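# Reorient the wooden block in the up-turned right hand

## Task

The wooden block starts resting loosely on the palm of the up-turned hand. Rotate it using only that hand until its orientation in the hand matches the two goal pictures. The hand includes the wrist camera, its post and the arm's final link. The task fails if the block contacts anything else or leaves the hand. To finish, keep the block still for a moment in the palm or fingers, clear of the wrist, camera and post, with the palm facing directly up. No hand motor may read "moving" or "overload" or be building toward a shutdown; a motor that was already off at the start is exempt. Then declare that you are done.

## Robot and tools

ROBOT. A six-joint arm (UR-type) carries one right hand with sixteen motorised hinges: index, middle and ring fingers with four each, plus a four-hinge thumb. Fingertips have grippy rubber caps; the rest of the hand is slippery. A fixed mast at the wrist, on the palm side (x +0.05 to +0.10, z -0.16 to -0.11, out to y = +0.06 m), can strike things. Cameras are cam_high, cam_low and cam_wrist, each 504x504.

FRAMES. Results report the hand point in the scene frame: origin on the table under the arm base, +z up, +y to the left when facing +x. Positions are in metres, orientation is end_effector_quat_wxyz, and velocities are in m/s and rad/s. The hand point sits in front of the palm where the thumb tip meets the index and middle tips. Its own axes: +z runs along straight fingers toward the tips, +x crosses the palm away from the thumb, and +y points out of the palm face (the face is at y = -0.062 m). Finger tips move toward +y as fingers curl. For the palm to face straight up, the hand point's +y must point along scene +z.

ROW FORMAT. Every moving command uses one row of 24 numbers, each in [-1, 1], in this order: dx, dy, dz, rx, ry, rz, index_mcp, index_abd, index_pip, index_dip, middle_mcp, middle_abd, middle_pip, middle_dip, ring_mcp, ring_abd, ring_pip, ring_dip, thumb_cmc, thumb_axl, thumb_mcp, thumb_ipl, current_limit, speed.
- dx..rz are an offset, not a pose, in the hand point's own axes, measured from the hand point pose in the latest result that showed it (or, before any such result, or in later calls within one reply, from where the robot is when the action begins). 1.0 equals 0.6 m of translation or 180 degrees; rx, ry, rz form one rotation vector. Each row is counted from that same base, not from the previous row. All zeros drive the hand back to that base pose; it is not a pause.
- The sixteen hinge numbers are absolute goal angles, scaled linearly between each hinge's stops. Finger _mcp: -18 to +128 deg, straight at +0.75, lower values curl toward the palm. _abd: -60 to +60, neutral 0.00, lower values swing the finger away from the thumb. _pip: -29 to +108, straight +0.58. _dip: -21 to +117, straight +0.70. thumb_cmc: -20 to +120, flat beside the palm at +0.71, lower values bring the thumb round in front of the palm. thumb_axl: -27 to +140, straight +0.68, rolls the thumb about its length. thumb_mcp (-69 to +109, straight +0.23) and thumb_ipl (-77 to +108, straight +0.17) bend the thumb: toward +z when thumb_axl is straight, and in the thumb_cmc swing direction when thumb_axl is about -0.40.
- current_limit maps -1..+1 to 0..550 mA (floor 11 mA) for all motors; very low values can leave fingers too weak to lift. speed sets set-point rate to (speed+1)/2 of 5.9 rad/s. Both start at +0.4 and -0.6 and persist until rewritten.

TOOLS.
- execute_actions {"actions": [...], "pictures": bool}: at most one item. Empty list = just report state. An action {"rows": [[24 numbers], ...], "steps": n} takes up to 15 rows and up to 15 steps of 1/30 s (default 15); each row lasts one step and the last one repeats to fill. A wait {"steps": n} (up to 300) sends nothing and counts from the previous result, thinking time included. A rejected call does nothing.
- move {target: one 24-number row, speed: 0.002-0.5 m/s (default 0.25; turning capped at twice that in rad/s), stop_force: 9-40 N optional}: straight path toward the offset pose, 0.5-10 s long; hand numbers are sent at the start. It ignores obstacles. stop_force ends the path when the wrist sensor feels that much extra push along the target direction; omit it when backing off from contact, and don't rely on it during rotations. The result adds a move: line (done, contact, off_target, moving, held, fault) and limits (paced = clipped, held = some steps blocked).
- wait {seconds: 0-10}: lets time pass with no new command.
- zoom_image {camera, region: [x0,y0,x1,y1] pixels, max 504x504}: closer view of the last full image.
- show_instructions: shows the goal reference pictures.
- read_manual {section: "licences"}: licence texts only.
- finished_scene {scene}: ends the scene irreversibly and reports success.

RESULTS. Hand lines list one entry per motor in row order: hand_goal (goals written), hand_measured (actual positions, same scale), hand_current_ma (positive pushes toward -1), hand_state (moving, goal, blocked, overload), plus hand_current_limit and hand_speed. Wrist force/torque are in hand point axes, noisy, offset by up to about 4 N, saturating near 50 N. "pose unreachable" and HELD mean the clearance check altered or blocked commands. "Hand target" gives where the controller is driving.

MOTION NOTES. Commanded pose is clipped each step to 100 mm and 16 degrees from the measured pose, and arm motion trails by about 0.17 s; check the reported pose and send the remainder. Fingers keep moving toward goals between calls.

AVOID. Motors at 495 mA or more accumulate seconds; at 5 s they shut down for 10 s, so don't push fingers far past the block for long. Contact torque reaching joint load limits (wrist joints 24.9 N m) or any external force of 150 N causes a 10 s arm stop that also discards hand commands. Don't let the block fall, touch the table, or get knocked off; keep the palm roughly up during manipulation, move gently, and watch MOTOR HOT warnings.

Each tool is called after "Request:" as name(argument=value, ...) on one line, values as JSON.

Reference images:

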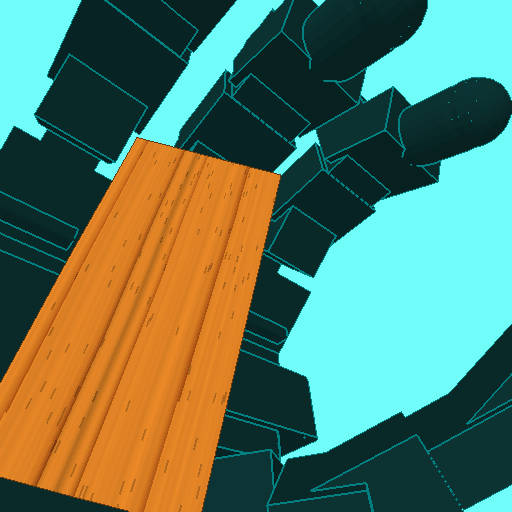

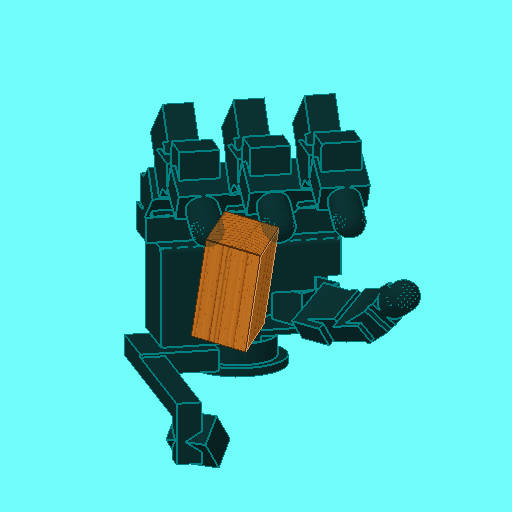

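## Session

Request:
execute_actions(actions=[])

Scene clock: 0.00 s of 4800.00 s.
end_effector_position=(+0.6050, +0.0579, +0.4979) hand_goal=(+0.046, +0.000, -0.008, +0.280, +0.046, +0.000, -0.008, +0.280, +0.046, +0.000, -0.008, +0.280, -0.104, +0.266, +0.032, -0.018) hand_measured=(+0.062, +0.000, -0.006, +0.282, +0.064, +0.000, -0.006, +0.282, +0.062, +0.000, -0.006, +0.282, -0.092, +0.270, +0.034, -0.016) hand_current_ma=(+83, +0, +14, +13, +95, +0, +15, +12, +87, +0, +14, +12, +65, +25, +11, +11) hand_state=(goal, goal, goal, goal, goal, goal, goal, goal, goal, goal, goal, goal, goal, goal, goal, goal) hand_current_limit=0.40 hand_speed=-0.60 end_effector_quat_wxyz=(+0.497, +0.474, +0.524, +0.504) end_effector_velocity=(-0.000, +0.000, +0.000) end_effector_angular_velocity=(-0.001, -0.001, +0.000)
Joint positions: [-0.141 -1.174  2.234 -4.202 -1.323 -0.043]
Joint velocities: [ 0.    -0.     0.    -0.001 -0.    -0.001]
Motor temperatures (°C, as the motors report them): [29 28 28 36 35 33]
Wrist force (N, on the end effector, along its own x y z axes, offset not removed): no reading
Wrist torque (N m, same axes, about the end effector's origin, offset not removed): no reading
Hand target: +0.605, +0.058, +0.498; +0.497, +0.474, +0.524, +0.504

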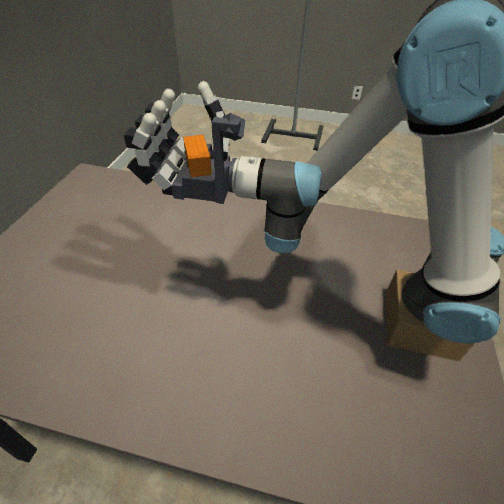

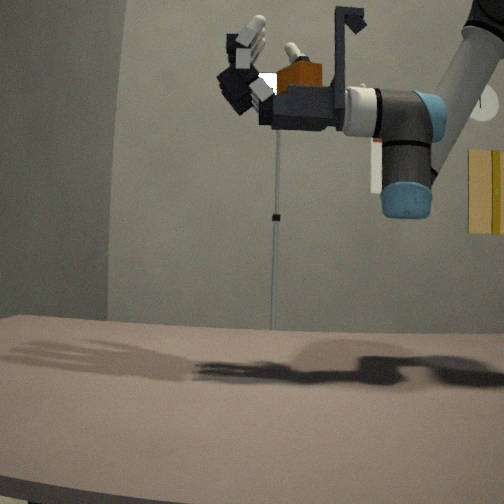

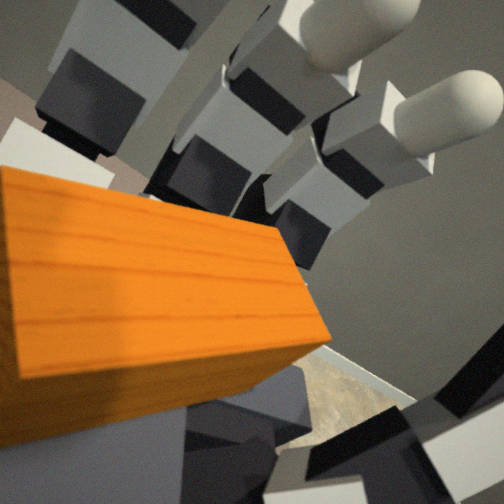

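Request:
zoom_image(camera="cam_high", region=[110,70,270,220])

Request:
zoom_image(camera="cam_low", region=[210,0,380,140])

Region (110, 70, 270, 220) of cam_high's 504x504 image, scaled by 3.150, with more detail than that image has; it fills the top 472 rows of this view, and the rest is white.

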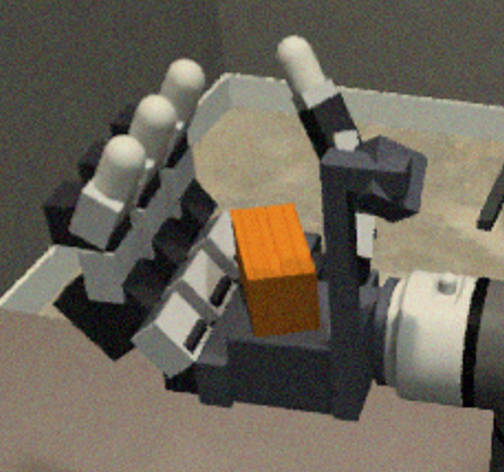

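Region (210, 0, 380, 140) of cam_low's 504x504 image, scaled by 2.965, with more detail than that image has; it fills the top 415 rows of this view, and the rest is white.

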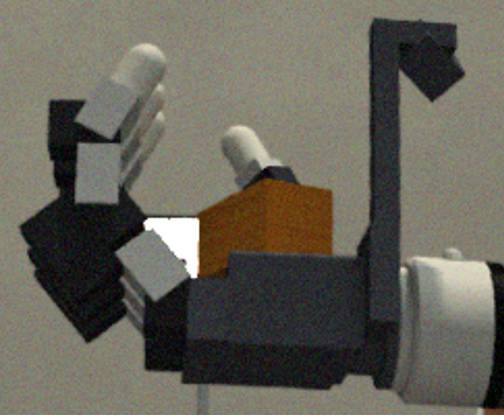

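Request:
move(target=[0,0,0,0,0,0,0.6,0,-0.3,0.28,0.6,0,-0.3,0.28,0.9,0,-1,-0.2,-0.3,0.68,0.0,0.1,0.4,-0.6])

Request:
move(target=[0,0,0,0,0,0,0.6,0,-0.3,0.28,0.6,0,-0.3,0.28,0.3,0,-1,-0.1,-0.3,0.68,0.0,0.1,0.4,-0.7])

Scene clock: 21.73 s of 4800.00 s.
end_effector_position=(+0.6050, +0.0579, +0.4979) hand_goal=(+0.600, +0.000, -0.300, +0.280, +0.600, +0.000, -0.300, +0.280, +0.900, +0.000, -1.000, -0.200, -0.300, +0.680, +0.000, +0.100) hand_measured=(+0.608, +0.000, -0.296, +0.282, +0.608, +0.000, -0.296, +0.282, +0.906, +0.000, -0.998, -0.198, -0.292, +0.678, +0.000, +0.096) hand_current_ma=(+41, +0, +17, +13, +47, +0, +19, +12, +31, +0, +11, +11, +44, -10, +0, -23) hand_state=(goal, goal, goal, goal, goal, goal, goal, goal, goal, goal, goal, goal, goal, goal, goal, goal) hand_current_limit=0.40 hand_speed=-0.60 end_effector_quat_wxyz=(+0.497, +0.474, +0.524, +0.504) end_effector_velocity=(-0.000, -0.000, -0.001) end_effector_angular_velocity=(+0.000, +0.002, -0.000)
Joint positions: [-0.141 -1.174  2.234 -4.202 -1.323 -0.043]
Joint velocities: [-0.    -0.     0.002 -0.     0.    -0.   ]
Motor temperatures (°C, as the motors report them): [29 28 28 36 35 33]
Wrist force (N, on the end effector, along its own x y z axes, offset not removed): [-2.2 -0.1 -0.6]
Wrist torque (N m, same axes, about the end effector's origin, offset not removed): [-0.03 0.10 0.00]
Hand target: +0.605, +0.058, +0.498; +0.497, +0.474, +0.524, +0.504
Off the commanded pose: 0.000 m, 0 deg.
After step 90, 17.43 s passed at rest.
move: done

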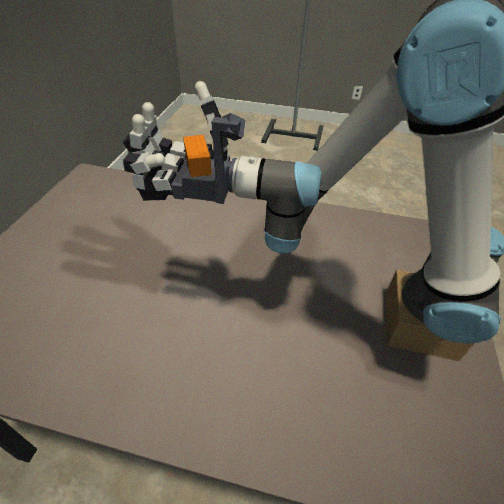

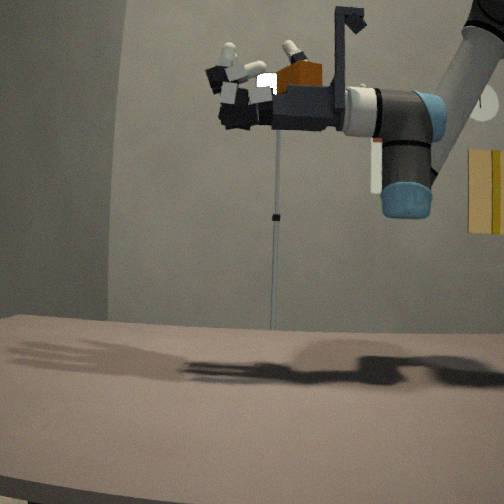

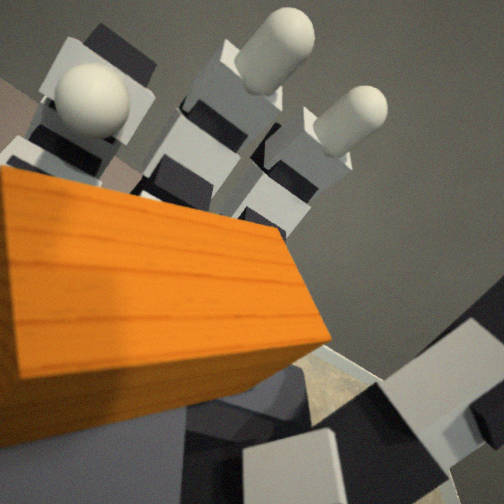

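Scene clock: 22.87 s of 4800.00 s.
end_effector_position=(+0.6050, +0.0579, +0.4979) hand_goal=(+0.600, +0.000, -0.300, +0.280, +0.600, +0.000, -0.300, +0.280, +0.300, +0.000, -1.000, -0.100, -0.300, +0.680, +0.000, +0.100) hand_measured=(+0.608, +0.000, -0.296, +0.282, +0.608, +0.000, -0.296, +0.282, +0.316, +0.000, -1.000, -0.104, -0.292, +0.678, +0.000, +0.096) hand_current_ma=(+41, +0, +17, +13, +47, +0, +19, +12, +82, +0, +2, -20, +44, -10, +0, -23) hand_state=(goal, goal, goal, goal, goal, goal, goal, goal, goal, goal, goal, goal, goal, goal, goal, goal) hand_current_limit=0.40 hand_speed=-0.70 end_effector_quat_wxyz=(+0.497, +0.474, +0.524, +0.504) end_effector_velocity=(-0.000, +0.001, +0.001) end_effector_angular_velocity=(+0.000, -0.001, +0.002)
Joint positions: [-0.141 -1.174  2.234 -4.202 -1.323 -0.043]
Joint velocities: [ 0.002 -0.001 -0.    -0.001  0.     0.   ]
Motor temperatures (°C, as the motors report them): [29 28 28 36 35 33]
Wrist force (N, on the end effector, along its own x y z axes, offset not removed): [-1.9 -0.9 -0.5]
Wrist torque (N m, same axes, about the end effector's origin, offset not removed): [-0.14 0.07 -0.12]
Hand target: +0.605, +0.058, +0.498; +0.497, +0.474, +0.524, +0.504
Off the commanded pose: 0.000 m, 0 deg.
move: done

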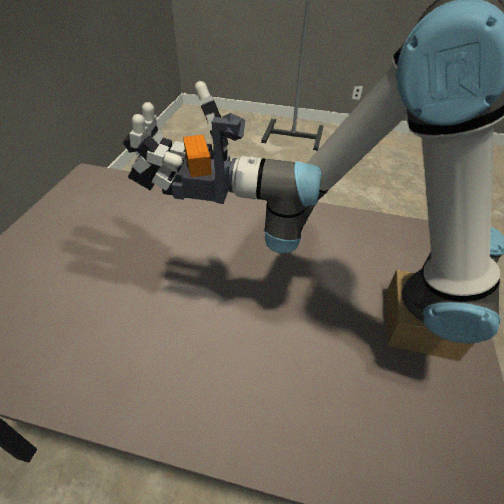

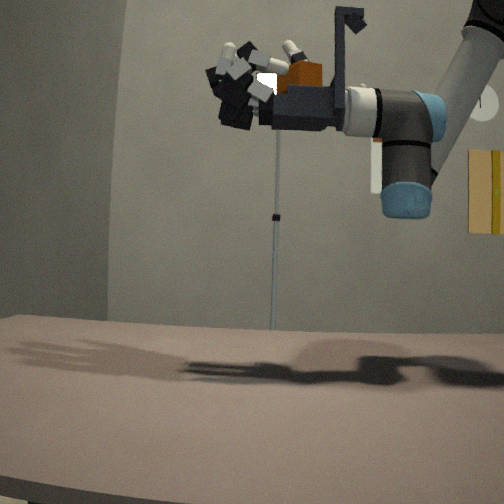

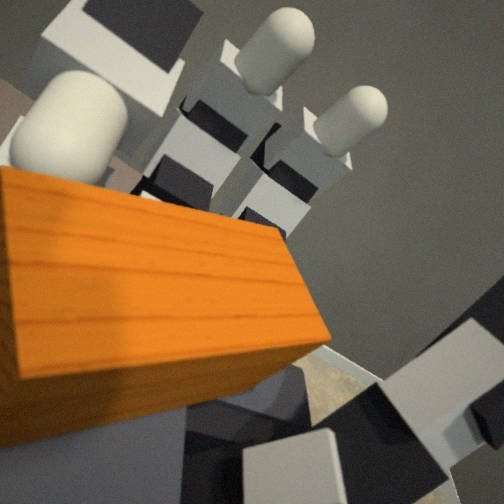

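Request:
move(target=[0,0,0,0,0,0,0.7,0,-0.6,0.28,0.7,0,-0.6,0.28,0.1,-0.35,-1,0,-0.3,0.68,-0.3,0.1,0.4,-0.7])

Request:
move(target=[0,0,0,0.08,0,0,0.7,0,-0.6,0.28,0.7,0,-0.6,0.28,-0.05,-0.35,-1,0.12,-0.3,0.68,-0.3,0.1,0.4,-0.7], speed=0.1)

Scene clock: 29.00 s of 4800.00 s.
end_effector_position=(+0.6050, +0.0579, +0.4979) hand_goal=(+0.700, +0.000, -0.600, +0.280, +0.700, +0.000, -0.600, +0.280, +0.100, -0.350, -1.000, +0.000, -0.300, +0.680, -0.300, +0.100) hand_measured=(+0.708, +0.000, -0.596, +0.282, +0.708, +0.000, -0.596, +0.282, +0.112, -0.344, -1.000, -0.004, -0.292, +0.680, -0.302, +0.096) hand_current_ma=(+40, +0, +18, +13, +46, +0, +20, +12, +69, +24, +1, -17, +44, -6, -14, -22) hand_state=(goal, goal, goal, goal, goal, goal, goal, goal, goal, goal, goal, goal, goal, goal, goal, goal) hand_current_limit=0.40 hand_speed=-0.70 end_effector_quat_wxyz=(+0.497, +0.474, +0.524, +0.504) end_effector_velocity=(-0.000, +0.001, -0.001) end_effector_angular_velocity=(+0.001, +0.002, +0.001)
Joint positions: [-0.141 -1.174  2.234 -4.202 -1.323 -0.043]
Joint velocities: [ 0.001  0.     0.001  0.001 -0.     0.   ]
Motor temperatures (°C, as the motors report them): [29 28 28 36 35 33]
Wrist force (N, on the end effector, along its own x y z axes, offset not removed): [-2.0 -1.9 -2.0]
Wrist torque (N m, same axes, about the end effector's origin, offset not removed): [-0.18 0.06 -0.17]
Hand target: +0.605, +0.058, +0.498; +0.497, +0.474, +0.524, +0.504
Off the commanded pose: 0.000 m, 0 deg.
After step 90, 2.33 s passed at rest.
move: done

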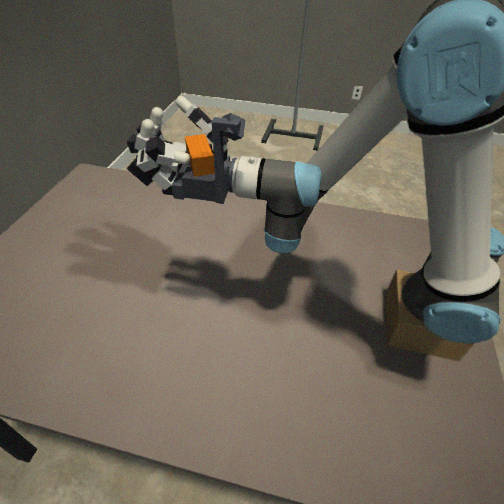

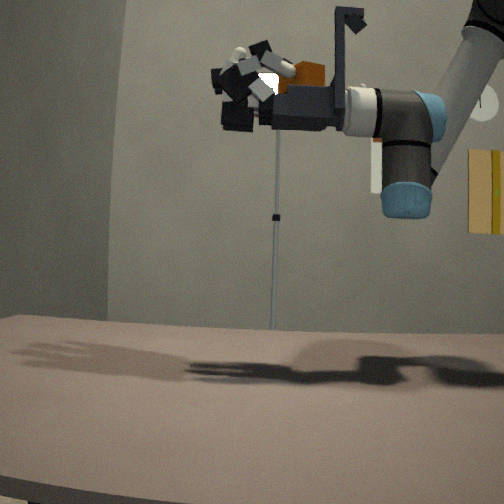

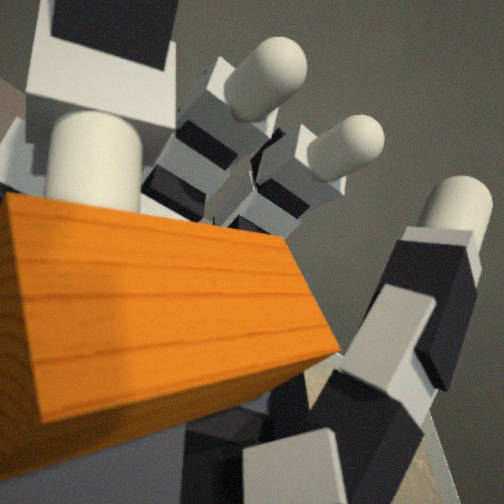

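Scene clock: 30.67 s of 4800.00 s.
end_effector_position=(+0.6048, +0.0580, +0.4977) hand_goal=(+0.700, +0.000, -0.600, +0.280, +0.700, +0.000, -0.600, +0.280, -0.050, -0.350, -1.000, +0.120, -0.300, +0.680, -0.300, +0.100) hand_measured=(+0.708, +0.000, -0.596, +0.282, +0.708, +0.000, -0.596, +0.282, -0.032, -0.348, -1.000, +0.116, -0.292, +0.680, -0.302, +0.096) hand_current_ma=(+40, +0, +18, +13, +46, +0, +20, +12, +94, +12, +1, -19, +44, -5, -19, -22) hand_state=(goal, goal, goal, goal, goal, goal, goal, goal, goal, goal, goal, goal, goal, goal, goal, goal) hand_current_limit=0.40 hand_speed=-0.70 end_effector_quat_wxyz=(+0.434, +0.532, +0.583, +0.435) end_effector_velocity=(+0.000, +0.001, +0.001) end_effector_angular_velocity=(-0.001, +0.018, +0.000)
Joint positions: [-0.143 -1.401  2.299 -3.785 -1.339 -0.104]
Joint velocities: [ 0.001 -0.016 -0.001  0.035 -0.002 -0.005]
Motor temperatures (°C, as the motors report them): [29 28 28 36 35 33]
Wrist force (N, on the end effector, along its own x y z axes, offset not removed): [-1.2 -1.3 -0.6]
Wrist torque (N m, same axes, about the end effector's origin, offset not removed): [-0.12 -0.03 -0.02]
Hand target: +0.605, +0.058, +0.498; +0.433, +0.533, +0.583, +0.434
Off the commanded pose: 0.000 m, 0 deg.
move: done

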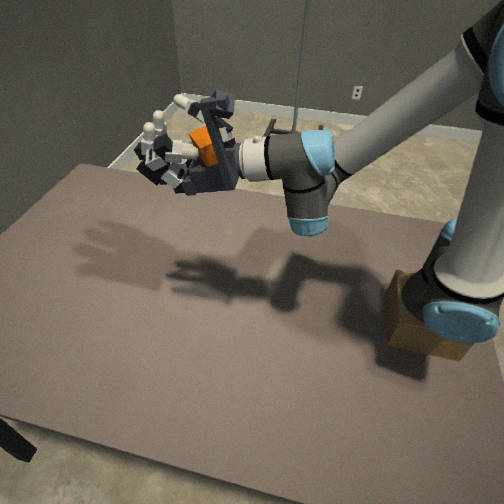

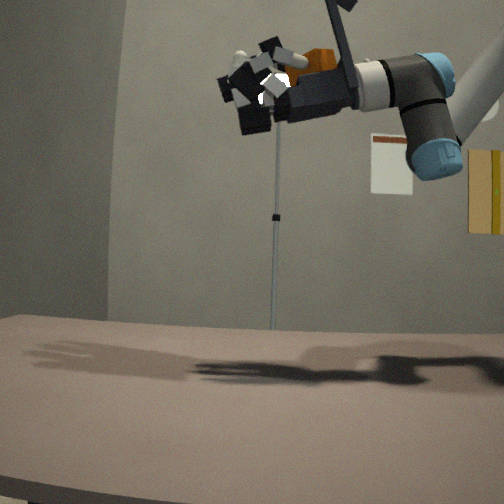

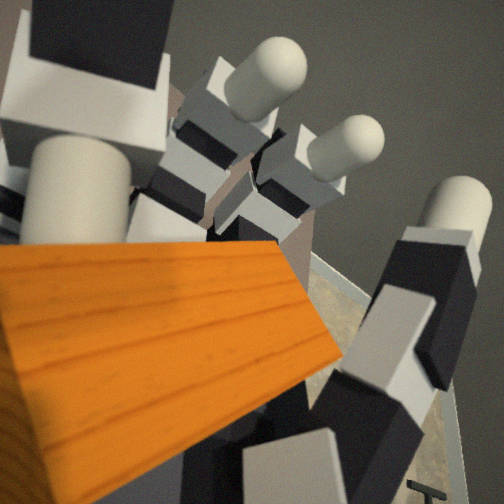

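Request:
move(target=[0,0,0,0.04,0,0,0.75,0,-0.6,0.28,0.75,0,-0.6,0.28,-0.17,-0.3,-0.97,0.24,0.1,0.68,-0.65,0.1,0.4,-0.7], speed=0.1)

Request:
zoom_image(camera="cam_high", region=[110,60,270,220])

Scene clock: 41.17 s of 4800.00 s.
end_effector_position=(+0.6047, +0.0580, +0.4976) hand_goal=(+0.750, +0.000, -0.600, +0.280, +0.750, +0.000, -0.600, +0.280, -0.170, -0.300, -0.970, +0.240, +0.100, +0.680, -0.650, +0.100) hand_measured=(+0.756, +0.000, -0.596, +0.282, +0.758, +0.000, -0.596, +0.282, -0.084, -0.312, -0.968, +0.232, +0.100, +0.682, -0.648, +0.096) hand_current_ma=(+39, +0, +18, +13, +44, +0, +20, +12, +385, -50, +10, -43, +5, +12, +12, -22) hand_state=(goal, goal, goal, goal, goal, goal, goal, goal, blocked, goal, goal, goal, goal, goal, goal, goal) hand_current_limit=0.40 hand_speed=-0.70 end_effector_quat_wxyz=(+0.400, +0.558, +0.608, +0.398) end_effector_velocity=(+0.000, -0.000, +0.001) end_effector_angular_velocity=(-0.001, +0.015, -0.001)
Joint positions: [-0.14  -1.508  2.297 -3.55  -1.357 -0.131]
Joint velocities: [-0.    -0.015 -0.004  0.035 -0.002 -0.003]
Motor temperatures (°C, as the motors report them): [29 28 28 36 35 33]
Wrist force (N, on the end effector, along its own x y z axes, offset not removed): [-3.2 -0.5 0.6]
Wrist torque (N m, same axes, about the end effector's origin, offset not removed): [-0.13 0.16 -0.15]
Hand target: +0.605, +0.058, +0.498; +0.400, +0.558, +0.609, +0.397
Off the commanded pose: 0.000 m, 0 deg.
After step 90, 6.47 s passed at rest.
move: done

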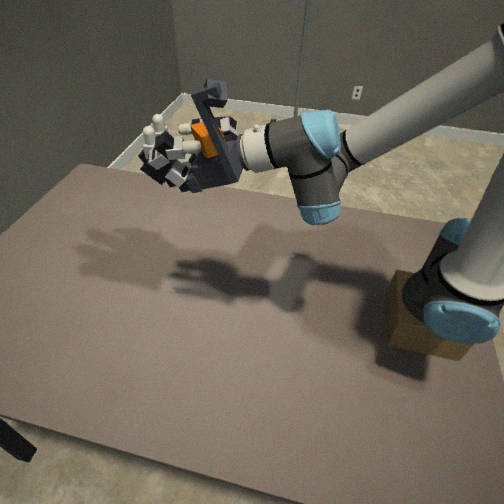

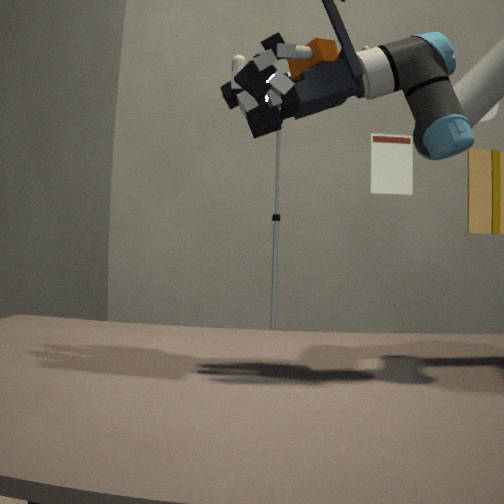

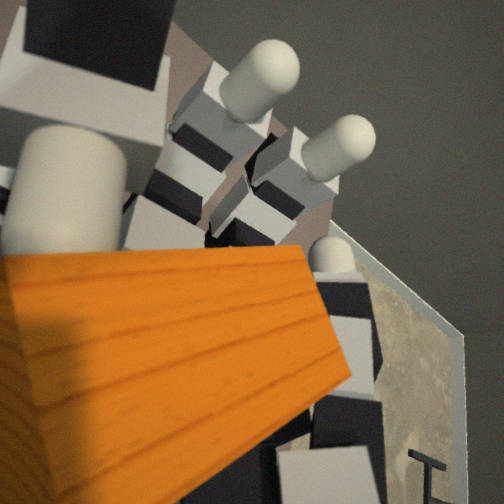

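Region (110, 60, 270, 220) of cam_high's 504x504 image, scaled by 3.150, with more detail than that image has.

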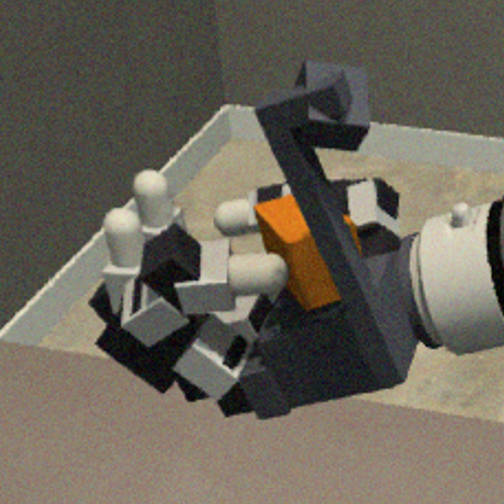

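Request:
move(target=[0,0,0,0.03,0,0,0.75,0,-0.6,0.28,0.75,0,-0.6,0.28,0.05,-0.25,-1,0.05,-0.3,0.68,-0.4,0.1,0.4,-0.7], speed=0.1)

Scene clock: 45.20 s of 4800.00 s.
end_effector_position=(+0.6046, +0.0580, +0.4976) hand_goal=(+0.750, +0.000, -0.600, +0.280, +0.750, +0.000, -0.600, +0.280, +0.050, -0.250, -1.000, +0.050, -0.300, +0.680, -0.400, +0.100) hand_measured=(+0.758, +0.000, -0.596, +0.282, +0.758, +0.000, -0.596, +0.282, +0.054, -0.254, -1.000, +0.052, -0.292, +0.682, -0.414, +0.096) hand_current_ma=(+39, +0, +18, +13, +44, +0, +20, +12, +23, -15, +1, +8, +42, +14, -88, -22) hand_state=(goal, goal, goal, goal, goal, goal, goal, goal, goal, goal, goal, goal, goal, goal, goal, goal) hand_current_limit=0.40 hand_speed=-0.70 end_effector_quat_wxyz=(+0.374, +0.576, +0.626, +0.369) end_effector_velocity=(+0.000, -0.000, -0.000) end_effector_angular_velocity=(-0.001, +0.018, -0.001)
Joint positions: [-0.137 -1.58   2.28  -3.369 -1.373 -0.148]
Joint velocities: [-0.    -0.012 -0.005  0.035 -0.003 -0.003]
Motor temperatures (°C, as the motors report them): [29 28 28 36 35 33]
Wrist force (N, on the end effector, along its own x y z axes, offset not removed): [-1.4 0.1 -1.1]
Wrist torque (N m, same axes, about the end effector's origin, offset not removed): [0.05 -0.01 0.01]
Hand target: +0.605, +0.058, +0.498; +0.374, +0.576, +0.626, +0.369
Off the commanded pose: 0.000 m, 0 deg.
After step 90, 0.17 s passed at rest.
move: done

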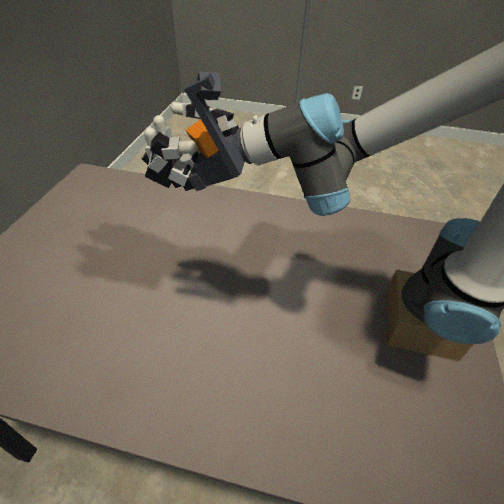

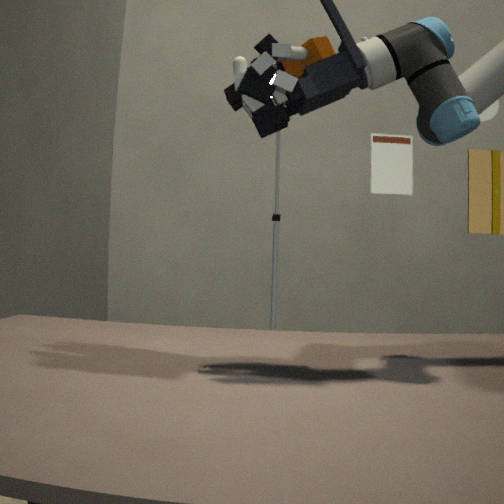

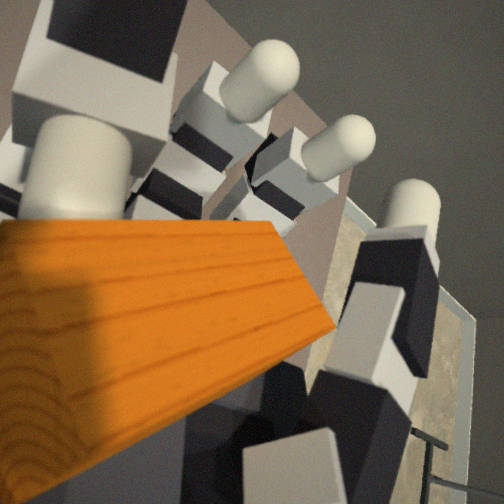

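It slides. Push again.

Request:
move(target=[0,0,0,0,0,0,0.75,0,-0.6,0.28,0.75,0,-0.6,0.28,-0.12,-0.25,-1,0.18,-0.3,0.68,-0.4,0.1,0.4,-0.8])

Scene clock: 48.67 s of 4800.00 s.
end_effector_position=(+0.6046, +0.0580, +0.4976) hand_goal=(+0.750, +0.000, -0.600, +0.280, +0.750, +0.000, -0.600, +0.280, -0.120, -0.250, -1.000, +0.180, -0.300, +0.680, -0.400, +0.100) hand_measured=(+0.758, +0.000, -0.596, +0.282, +0.762, +0.000, -0.594, +0.282, -0.106, -0.254, -1.000, +0.176, -0.292, +0.682, -0.414, +0.096) hand_current_ma=(+41, +0, +18, +13, +68, +2, +26, +12, +76, -15, +1, -21, +41, +14, -86, -22) hand_state=(goal, goal, goal, goal, goal, goal, goal, goal, goal, goal, goal, goal, goal, goal, goal, goal) hand_current_limit=0.40 hand_speed=-0.80 end_effector_quat_wxyz=(+0.374, +0.576, +0.626, +0.369) end_effector_velocity=(-0.000, -0.001, -0.000) end_effector_angular_velocity=(-0.000, -0.001, -0.002)
Joint positions: [-0.136 -1.58   2.28  -3.369 -1.373 -0.148]
Joint velocities: [-0.002  0.001  0.001 -0.003  0.     0.   ]
Motor temperatures (°C, as the motors report them): [29 28 28 36 35 33]
Wrist force (N, on the end effector, along its own x y z axes, offset not removed): [-0.5 -1.2 -1.6]
Wrist torque (N m, same axes, about the end effector's origin, offset not removed): [0.01 -0.06 0.05]
Hand target: +0.605, +0.058, +0.498; +0.374, +0.576, +0.626, +0.369
Off the commanded pose: 0.000 m, 0 deg.
move: done

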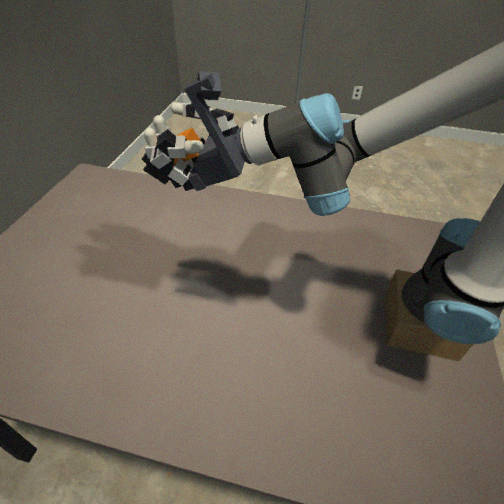

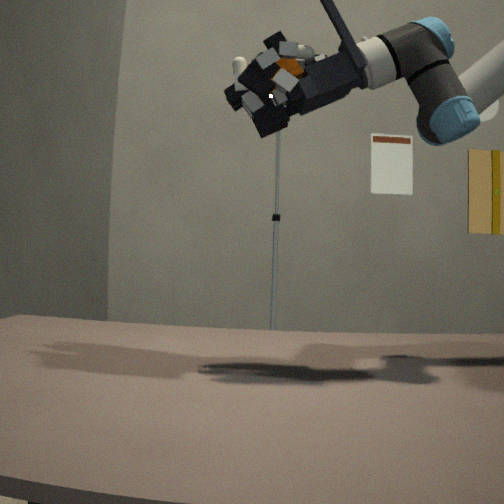

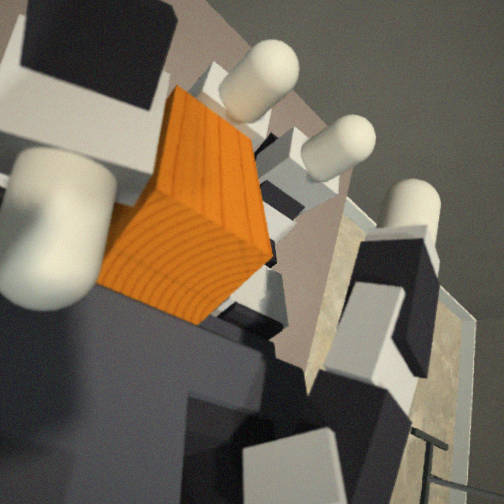

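Request:
move(target=[0,0,0,-0.15,0,0,0.55,0,-0.3,0.28,0.65,0,-0.6,0.28,-0.12,-0.25,-1,0.18,-0.3,0.68,-0.2,0.1,0.4,-0.85], speed=0.15)

Request:
zoom_image(camera="cam_high", region=[110,60,270,220])

Scene clock: 67.43 s of 4800.00 s.
end_effector_position=(+0.6048, +0.0580, +0.4978) hand_goal=(+0.550, +0.000, -0.300, +0.280, +0.650, +0.000, -0.600, +0.280, -0.120, -0.250, -1.000, +0.180, -0.300, +0.680, -0.200, +0.100) hand_measured=(+0.572, +0.000, -0.302, +0.282, +0.712, +0.000, -0.572, +0.286, -0.114, -0.254, -1.000, +0.176, -0.292, +0.682, -0.210, +0.096) hand_current_ma=(+122, +0, -6, +13, +335, +2, +137, +27, +37, -15, +1, -20, +41, +14, -63, -22) hand_state=(blocked, goal, goal, goal, blocked, goal, blocked, goal, goal, goal, goal, goal, goal, goal, goal, goal) hand_current_limit=0.40 hand_speed=-0.85 end_effector_quat_wxyz=(+0.498, +0.473, +0.523, +0.505) end_effector_velocity=(+0.000, -0.001, -0.000) end_effector_angular_velocity=(+0.002, -0.015, -0.001)
Joint positions: [-0.14  -1.17   2.232 -4.21  -1.323 -0.041]
Joint velocities: [ 0.     0.014 -0.007 -0.022 -0.001  0.005]
Motor temperatures (°C, as the motors report them): [29 28 28 36 35 33]
Wrist force (N, on the end effector, along its own x y z axes, offset not removed): [-1.3 -0.4 0.2]
Wrist torque (N m, same axes, about the end effector's origin, offset not removed): [-0.15 -0.01 0.01]
Hand target: +0.605, +0.058, +0.498; +0.498, +0.472, +0.523, +0.506
Off the commanded pose: 0.000 m, 0 deg.
After step 90, 13.70 s passed at rest.
move: done

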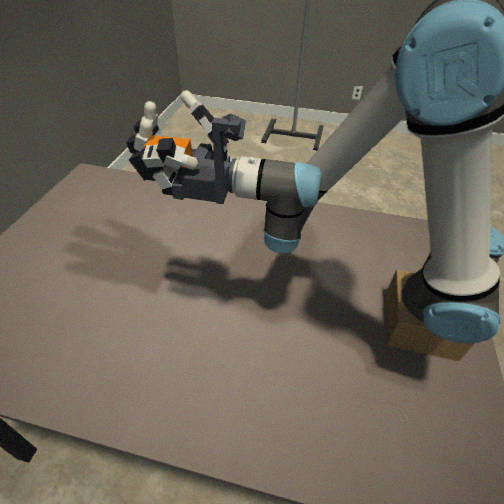

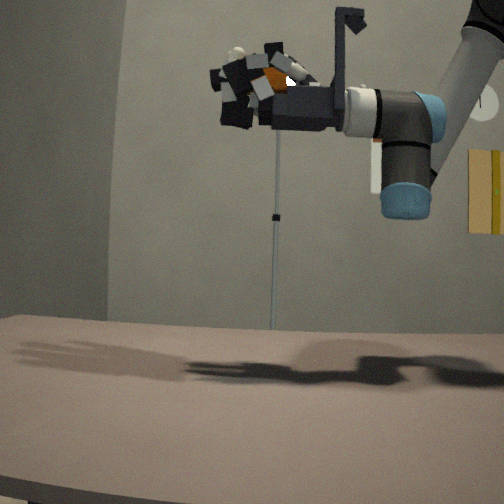

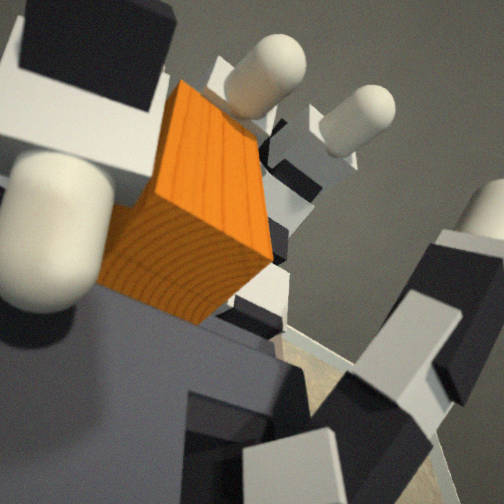

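Region (110, 60, 270, 220) of cam_high's 504x504 image, scaled by 3.150, with more detail than that image has.

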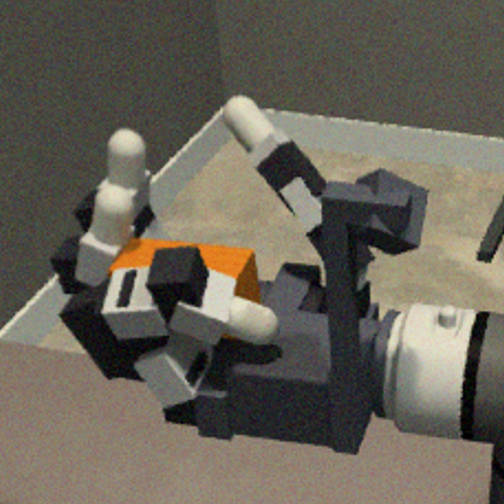

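Request:
move(target=[0,0,0,0,0,0,0.8,0.2,-0.2,0.28,0.75,0,-0.2,0.28,0.2,-0.1,-1,-0.2,-0.3,0.68,-0.2,0.1,0.4,-0.7])

Request:
move(target=[0,0,0,0,0,0,0.8,0.2,-0.2,0.28,0.75,0,-0.2,0.28,0.5,-0.7,-1,-0.25,-0.3,0.68,-0.2,0.1,0.4,-0.7])

Scene clock: 73.07 s of 4800.00 s.
end_effector_position=(+0.6048, +0.0580, +0.4978) hand_goal=(+0.800, +0.200, -0.200, +0.280, +0.750, +0.000, -0.200, +0.280, +0.200, -0.100, -1.000, -0.200, -0.300, +0.680, -0.200, +0.100) hand_measured=(+0.808, +0.196, -0.200, +0.282, +0.760, +0.000, -0.200, +0.282, +0.202, -0.104, -1.000, -0.198, -0.292, +0.682, -0.210, +0.096) hand_current_ma=(+45, -16, -3, +13, +56, +2, -5, +14, +14, -17, +1, +11, +41, +14, -61, -22) hand_state=(goal, goal, goal, goal, goal, goal, goal, goal, goal, goal, goal, goal, goal, goal, goal, goal) hand_current_limit=0.40 hand_speed=-0.70 end_effector_quat_wxyz=(+0.498, +0.473, +0.523, +0.505) end_effector_velocity=(+0.000, -0.000, +0.000) end_effector_angular_velocity=(-0.001, -0.001, -0.001)
Joint positions: [-0.14  -1.17   2.232 -4.21  -1.323 -0.041]
Joint velocities: [-0.001  0.    -0.001 -0.     0.    -0.001]
Motor temperatures (°C, as the motors report them): [29 28 28 36 35 33]
Wrist force (N, on the end effector, along its own x y z axes, offset not removed): [-0.1 -1.2 0.0]
Wrist torque (N m, same axes, about the end effector's origin, offset not removed): [-0.18 -0.16 0.09]
Hand target: +0.605, +0.058, +0.498; +0.498, +0.473, +0.523, +0.505
Off the commanded pose: 0.000 m, 0 deg.
After step 90, 1.80 s passed at rest.
move: done

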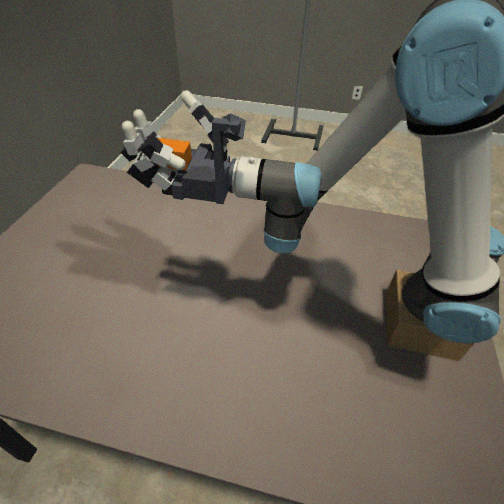

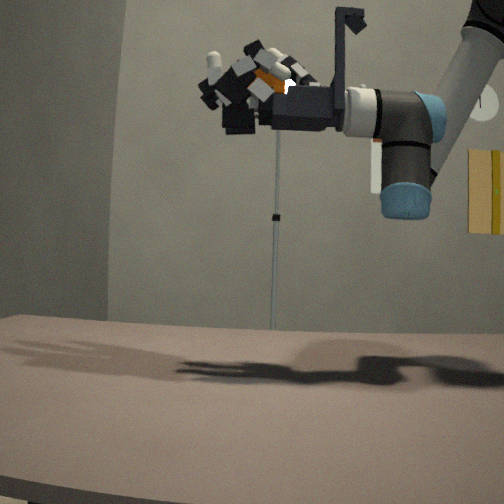

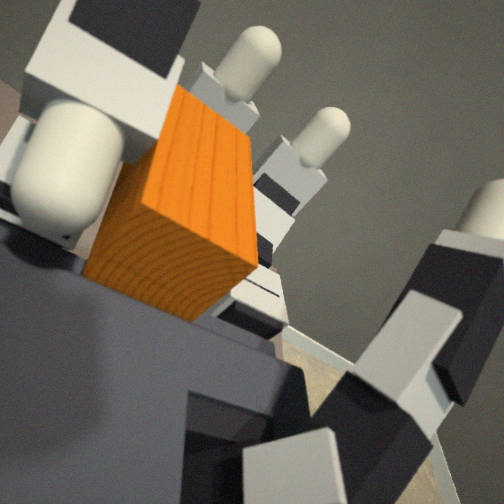

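Scene clock: 74.07 s of 4800.00 s.
end_effector_position=(+0.6048, +0.0580, +0.4978) hand_goal=(+0.800, +0.200, -0.200, +0.280, +0.750, +0.000, -0.200, +0.280, +0.500, -0.700, -1.000, -0.250, -0.300, +0.680, -0.200, +0.100) hand_measured=(+0.808, +0.196, -0.200, +0.282, +0.762, +0.000, -0.200, +0.282, +0.504, -0.694, -1.000, -0.248, -0.292, +0.682, -0.210, +0.096) hand_current_ma=(+45, -16, -3, +13, +66, +2, -3, +14, +21, +29, +1, +11, +41, +14, -61, -22) hand_state=(goal, goal, goal, goal, goal, goal, goal, goal, goal, goal, goal, goal, goal, goal, goal, goal) hand_current_limit=0.40 hand_speed=-0.70 end_effector_quat_wxyz=(+0.498, +0.473, +0.523, +0.505) end_effector_velocity=(-0.000, +0.000, +0.000) end_effector_angular_velocity=(+0.000, -0.000, +0.000)
Joint positions: [-0.14  -1.17   2.232 -4.21  -1.323 -0.041]
Joint velocities: [ 0.  0. -0. -0.  0.  0.]
Motor temperatures (°C, as the motors report them): [29 28 28 36 35 33]
Wrist force (N, on the end effector, along its own x y z axes, offset not removed): [-2.3 -0.3 0.0]
Wrist torque (N m, same axes, about the end effector's origin, offset not removed): [-0.06 0.10 -0.13]
Hand target: +0.605, +0.058, +0.498; +0.498, +0.473, +0.523, +0.505
Off the commanded pose: 0.000 m, 0 deg.
move: done

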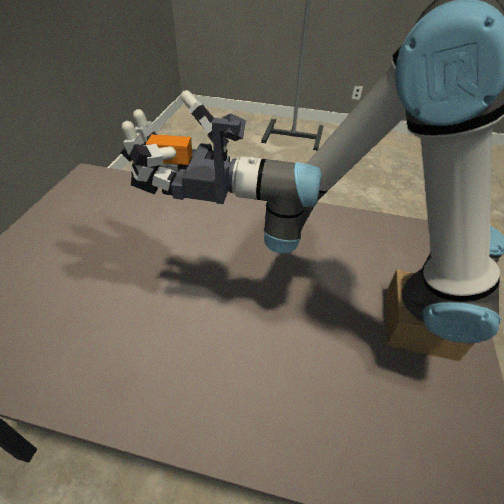

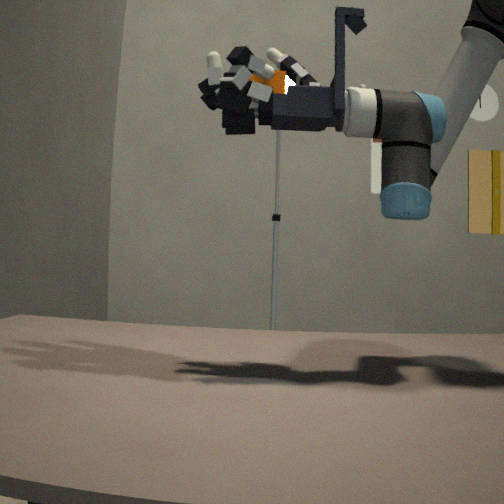

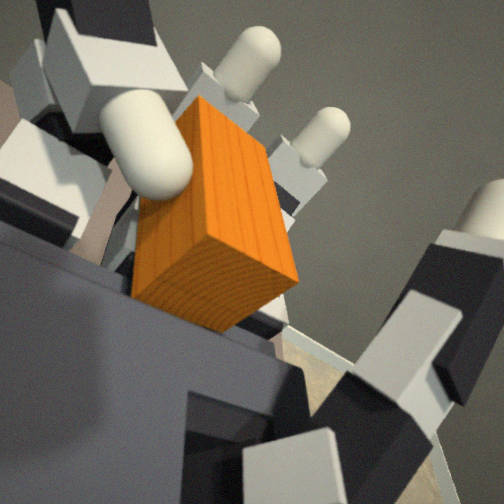

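Request:
move(target=[0,0,0,0,0,0,0.85,0,0,0.28,0.75,0,0,0.28,0.65,-1,-1,-0.35,-0.3,0.68,-0.2,0.1,0.4,-0.7])

Request:
move(target=[0,0,0,0,0,0,0.5,0,0.3,0.28,0.62,0,0.2,0.28,0.5,-0.3,-1,-0.35,-0.3,0.68,-0.2,0.1,0.4,-0.8])

Scene clock: 81.10 s of 4800.00 s.
end_effector_position=(+0.6048, +0.0580, +0.4978) hand_goal=(+0.850, +0.000, +0.000, +0.280, +0.750, +0.000, +0.000, +0.280, +0.650, -1.000, -1.000, -0.350, -0.300, +0.680, -0.200, +0.100) hand_measured=(+0.858, +0.002, +0.000, +0.282, +0.762, +0.000, +0.000, +0.282, +0.654, -0.996, -1.000, -0.348, -0.292, +0.682, -0.210, +0.096) hand_current_ma=(+48, +13, +0, +13, +66, +2, -2, +14, +26, +20, +1, +12, +41, +14, -61, -22) hand_state=(goal, goal, goal, goal, goal, goal, goal, goal, goal, goal, goal, goal, goal, goal, goal, goal) hand_current_limit=0.40 hand_speed=-0.70 end_effector_quat_wxyz=(+0.498, +0.473, +0.523, +0.505) end_effector_velocity=(+0.000, +0.000, -0.000) end_effector_angular_velocity=(-0.000, +0.001, +0.000)
Joint positions: [-0.14  -1.17   2.232 -4.21  -1.323 -0.041]
Joint velocities: [ 0.     0.     0.     0.001  0.    -0.   ]
Motor temperatures (°C, as the motors report them): [29 28 28 36 35 33]
Wrist force (N, on the end effector, along its own x y z axes, offset not removed): [-1.6 -2.2 -0.9]
Wrist torque (N m, same axes, about the end effector's origin, offset not removed): [-0.25 0.05 -0.09]
Hand target: +0.605, +0.058, +0.498; +0.498, +0.473, +0.523, +0.505
Off the commanded pose: 0.000 m, 0 deg.
After step 90, 3.33 s passed at rest.
move: done

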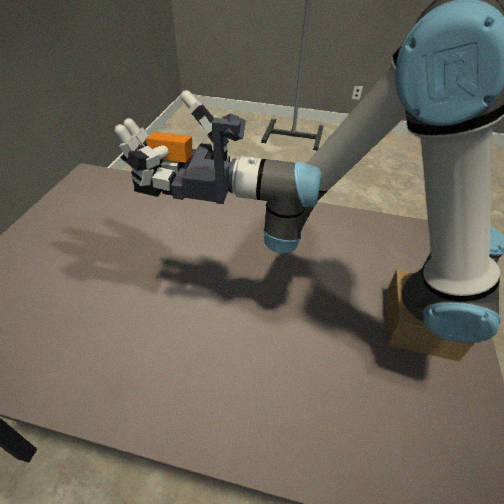

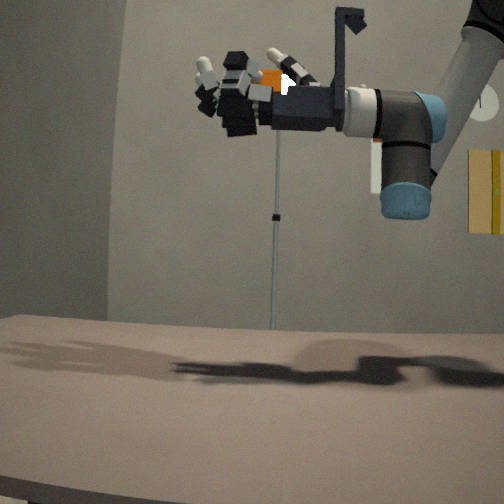

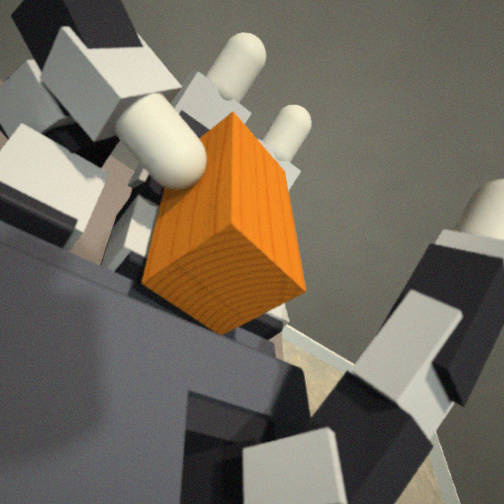

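Scene clock: 82.63 s of 4800.00 s.
end_effector_position=(+0.6048, +0.0580, +0.4978) hand_goal=(+0.500, +0.000, +0.300, +0.280, +0.620, +0.000, +0.200, +0.280, +0.500, -0.300, -1.000, -0.350, -0.300, +0.680, -0.200, +0.100) hand_measured=(+0.524, +0.002, +0.300, +0.282, +0.652, +0.000, +0.200, +0.282, +0.518, -0.304, -1.000, -0.348, -0.292, +0.682, -0.210, +0.096) hand_current_ma=(+137, +13, -1, +13, +170, +2, -1, +14, +95, -17, +1, +10, +41, +14, -61, -22) hand_state=(blocked, goal, goal, goal, blocked, goal, goal, goal, goal, goal, goal, goal, goal, goal, goal, goal) hand_current_limit=0.40 hand_speed=-0.80 end_effector_quat_wxyz=(+0.498, +0.473, +0.523, +0.505) end_effector_velocity=(+0.000, -0.000, -0.002) end_effector_angular_velocity=(+0.001, +0.004, -0.000)
Joint positions: [-0.14  -1.17   2.232 -4.21  -1.323 -0.041]
Joint velocities: [-0.     0.001  0.002  0.002  0.    -0.   ]
Motor temperatures (°C, as the motors report them): [29 28 28 36 35 33]
Wrist force (N, on the end effector, along its own x y z axes, offset not removed): [-1.5 -0.4 -0.1]
Wrist torque (N m, same axes, about the end effector's origin, offset not removed): [0.01 0.01 -0.04]
Hand target: +0.605, +0.058, +0.498; +0.498, +0.473, +0.523, +0.505
Off the commanded pose: 0.000 m, 0 deg.
move: done

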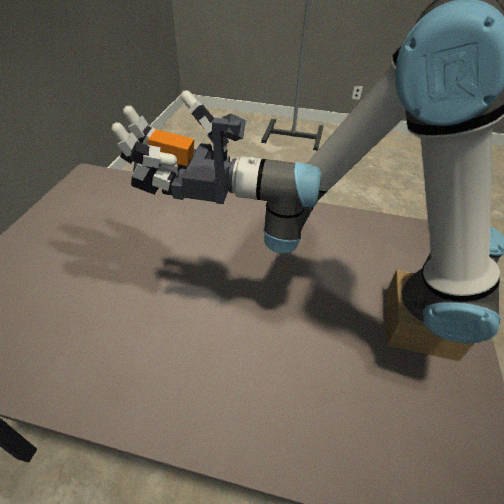

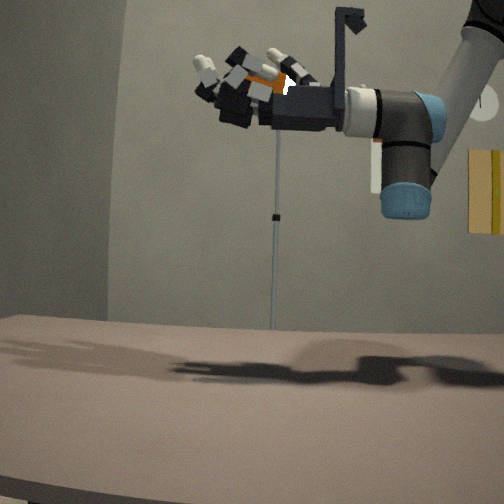

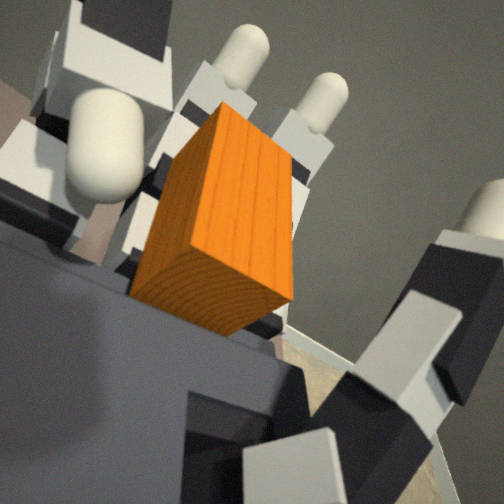

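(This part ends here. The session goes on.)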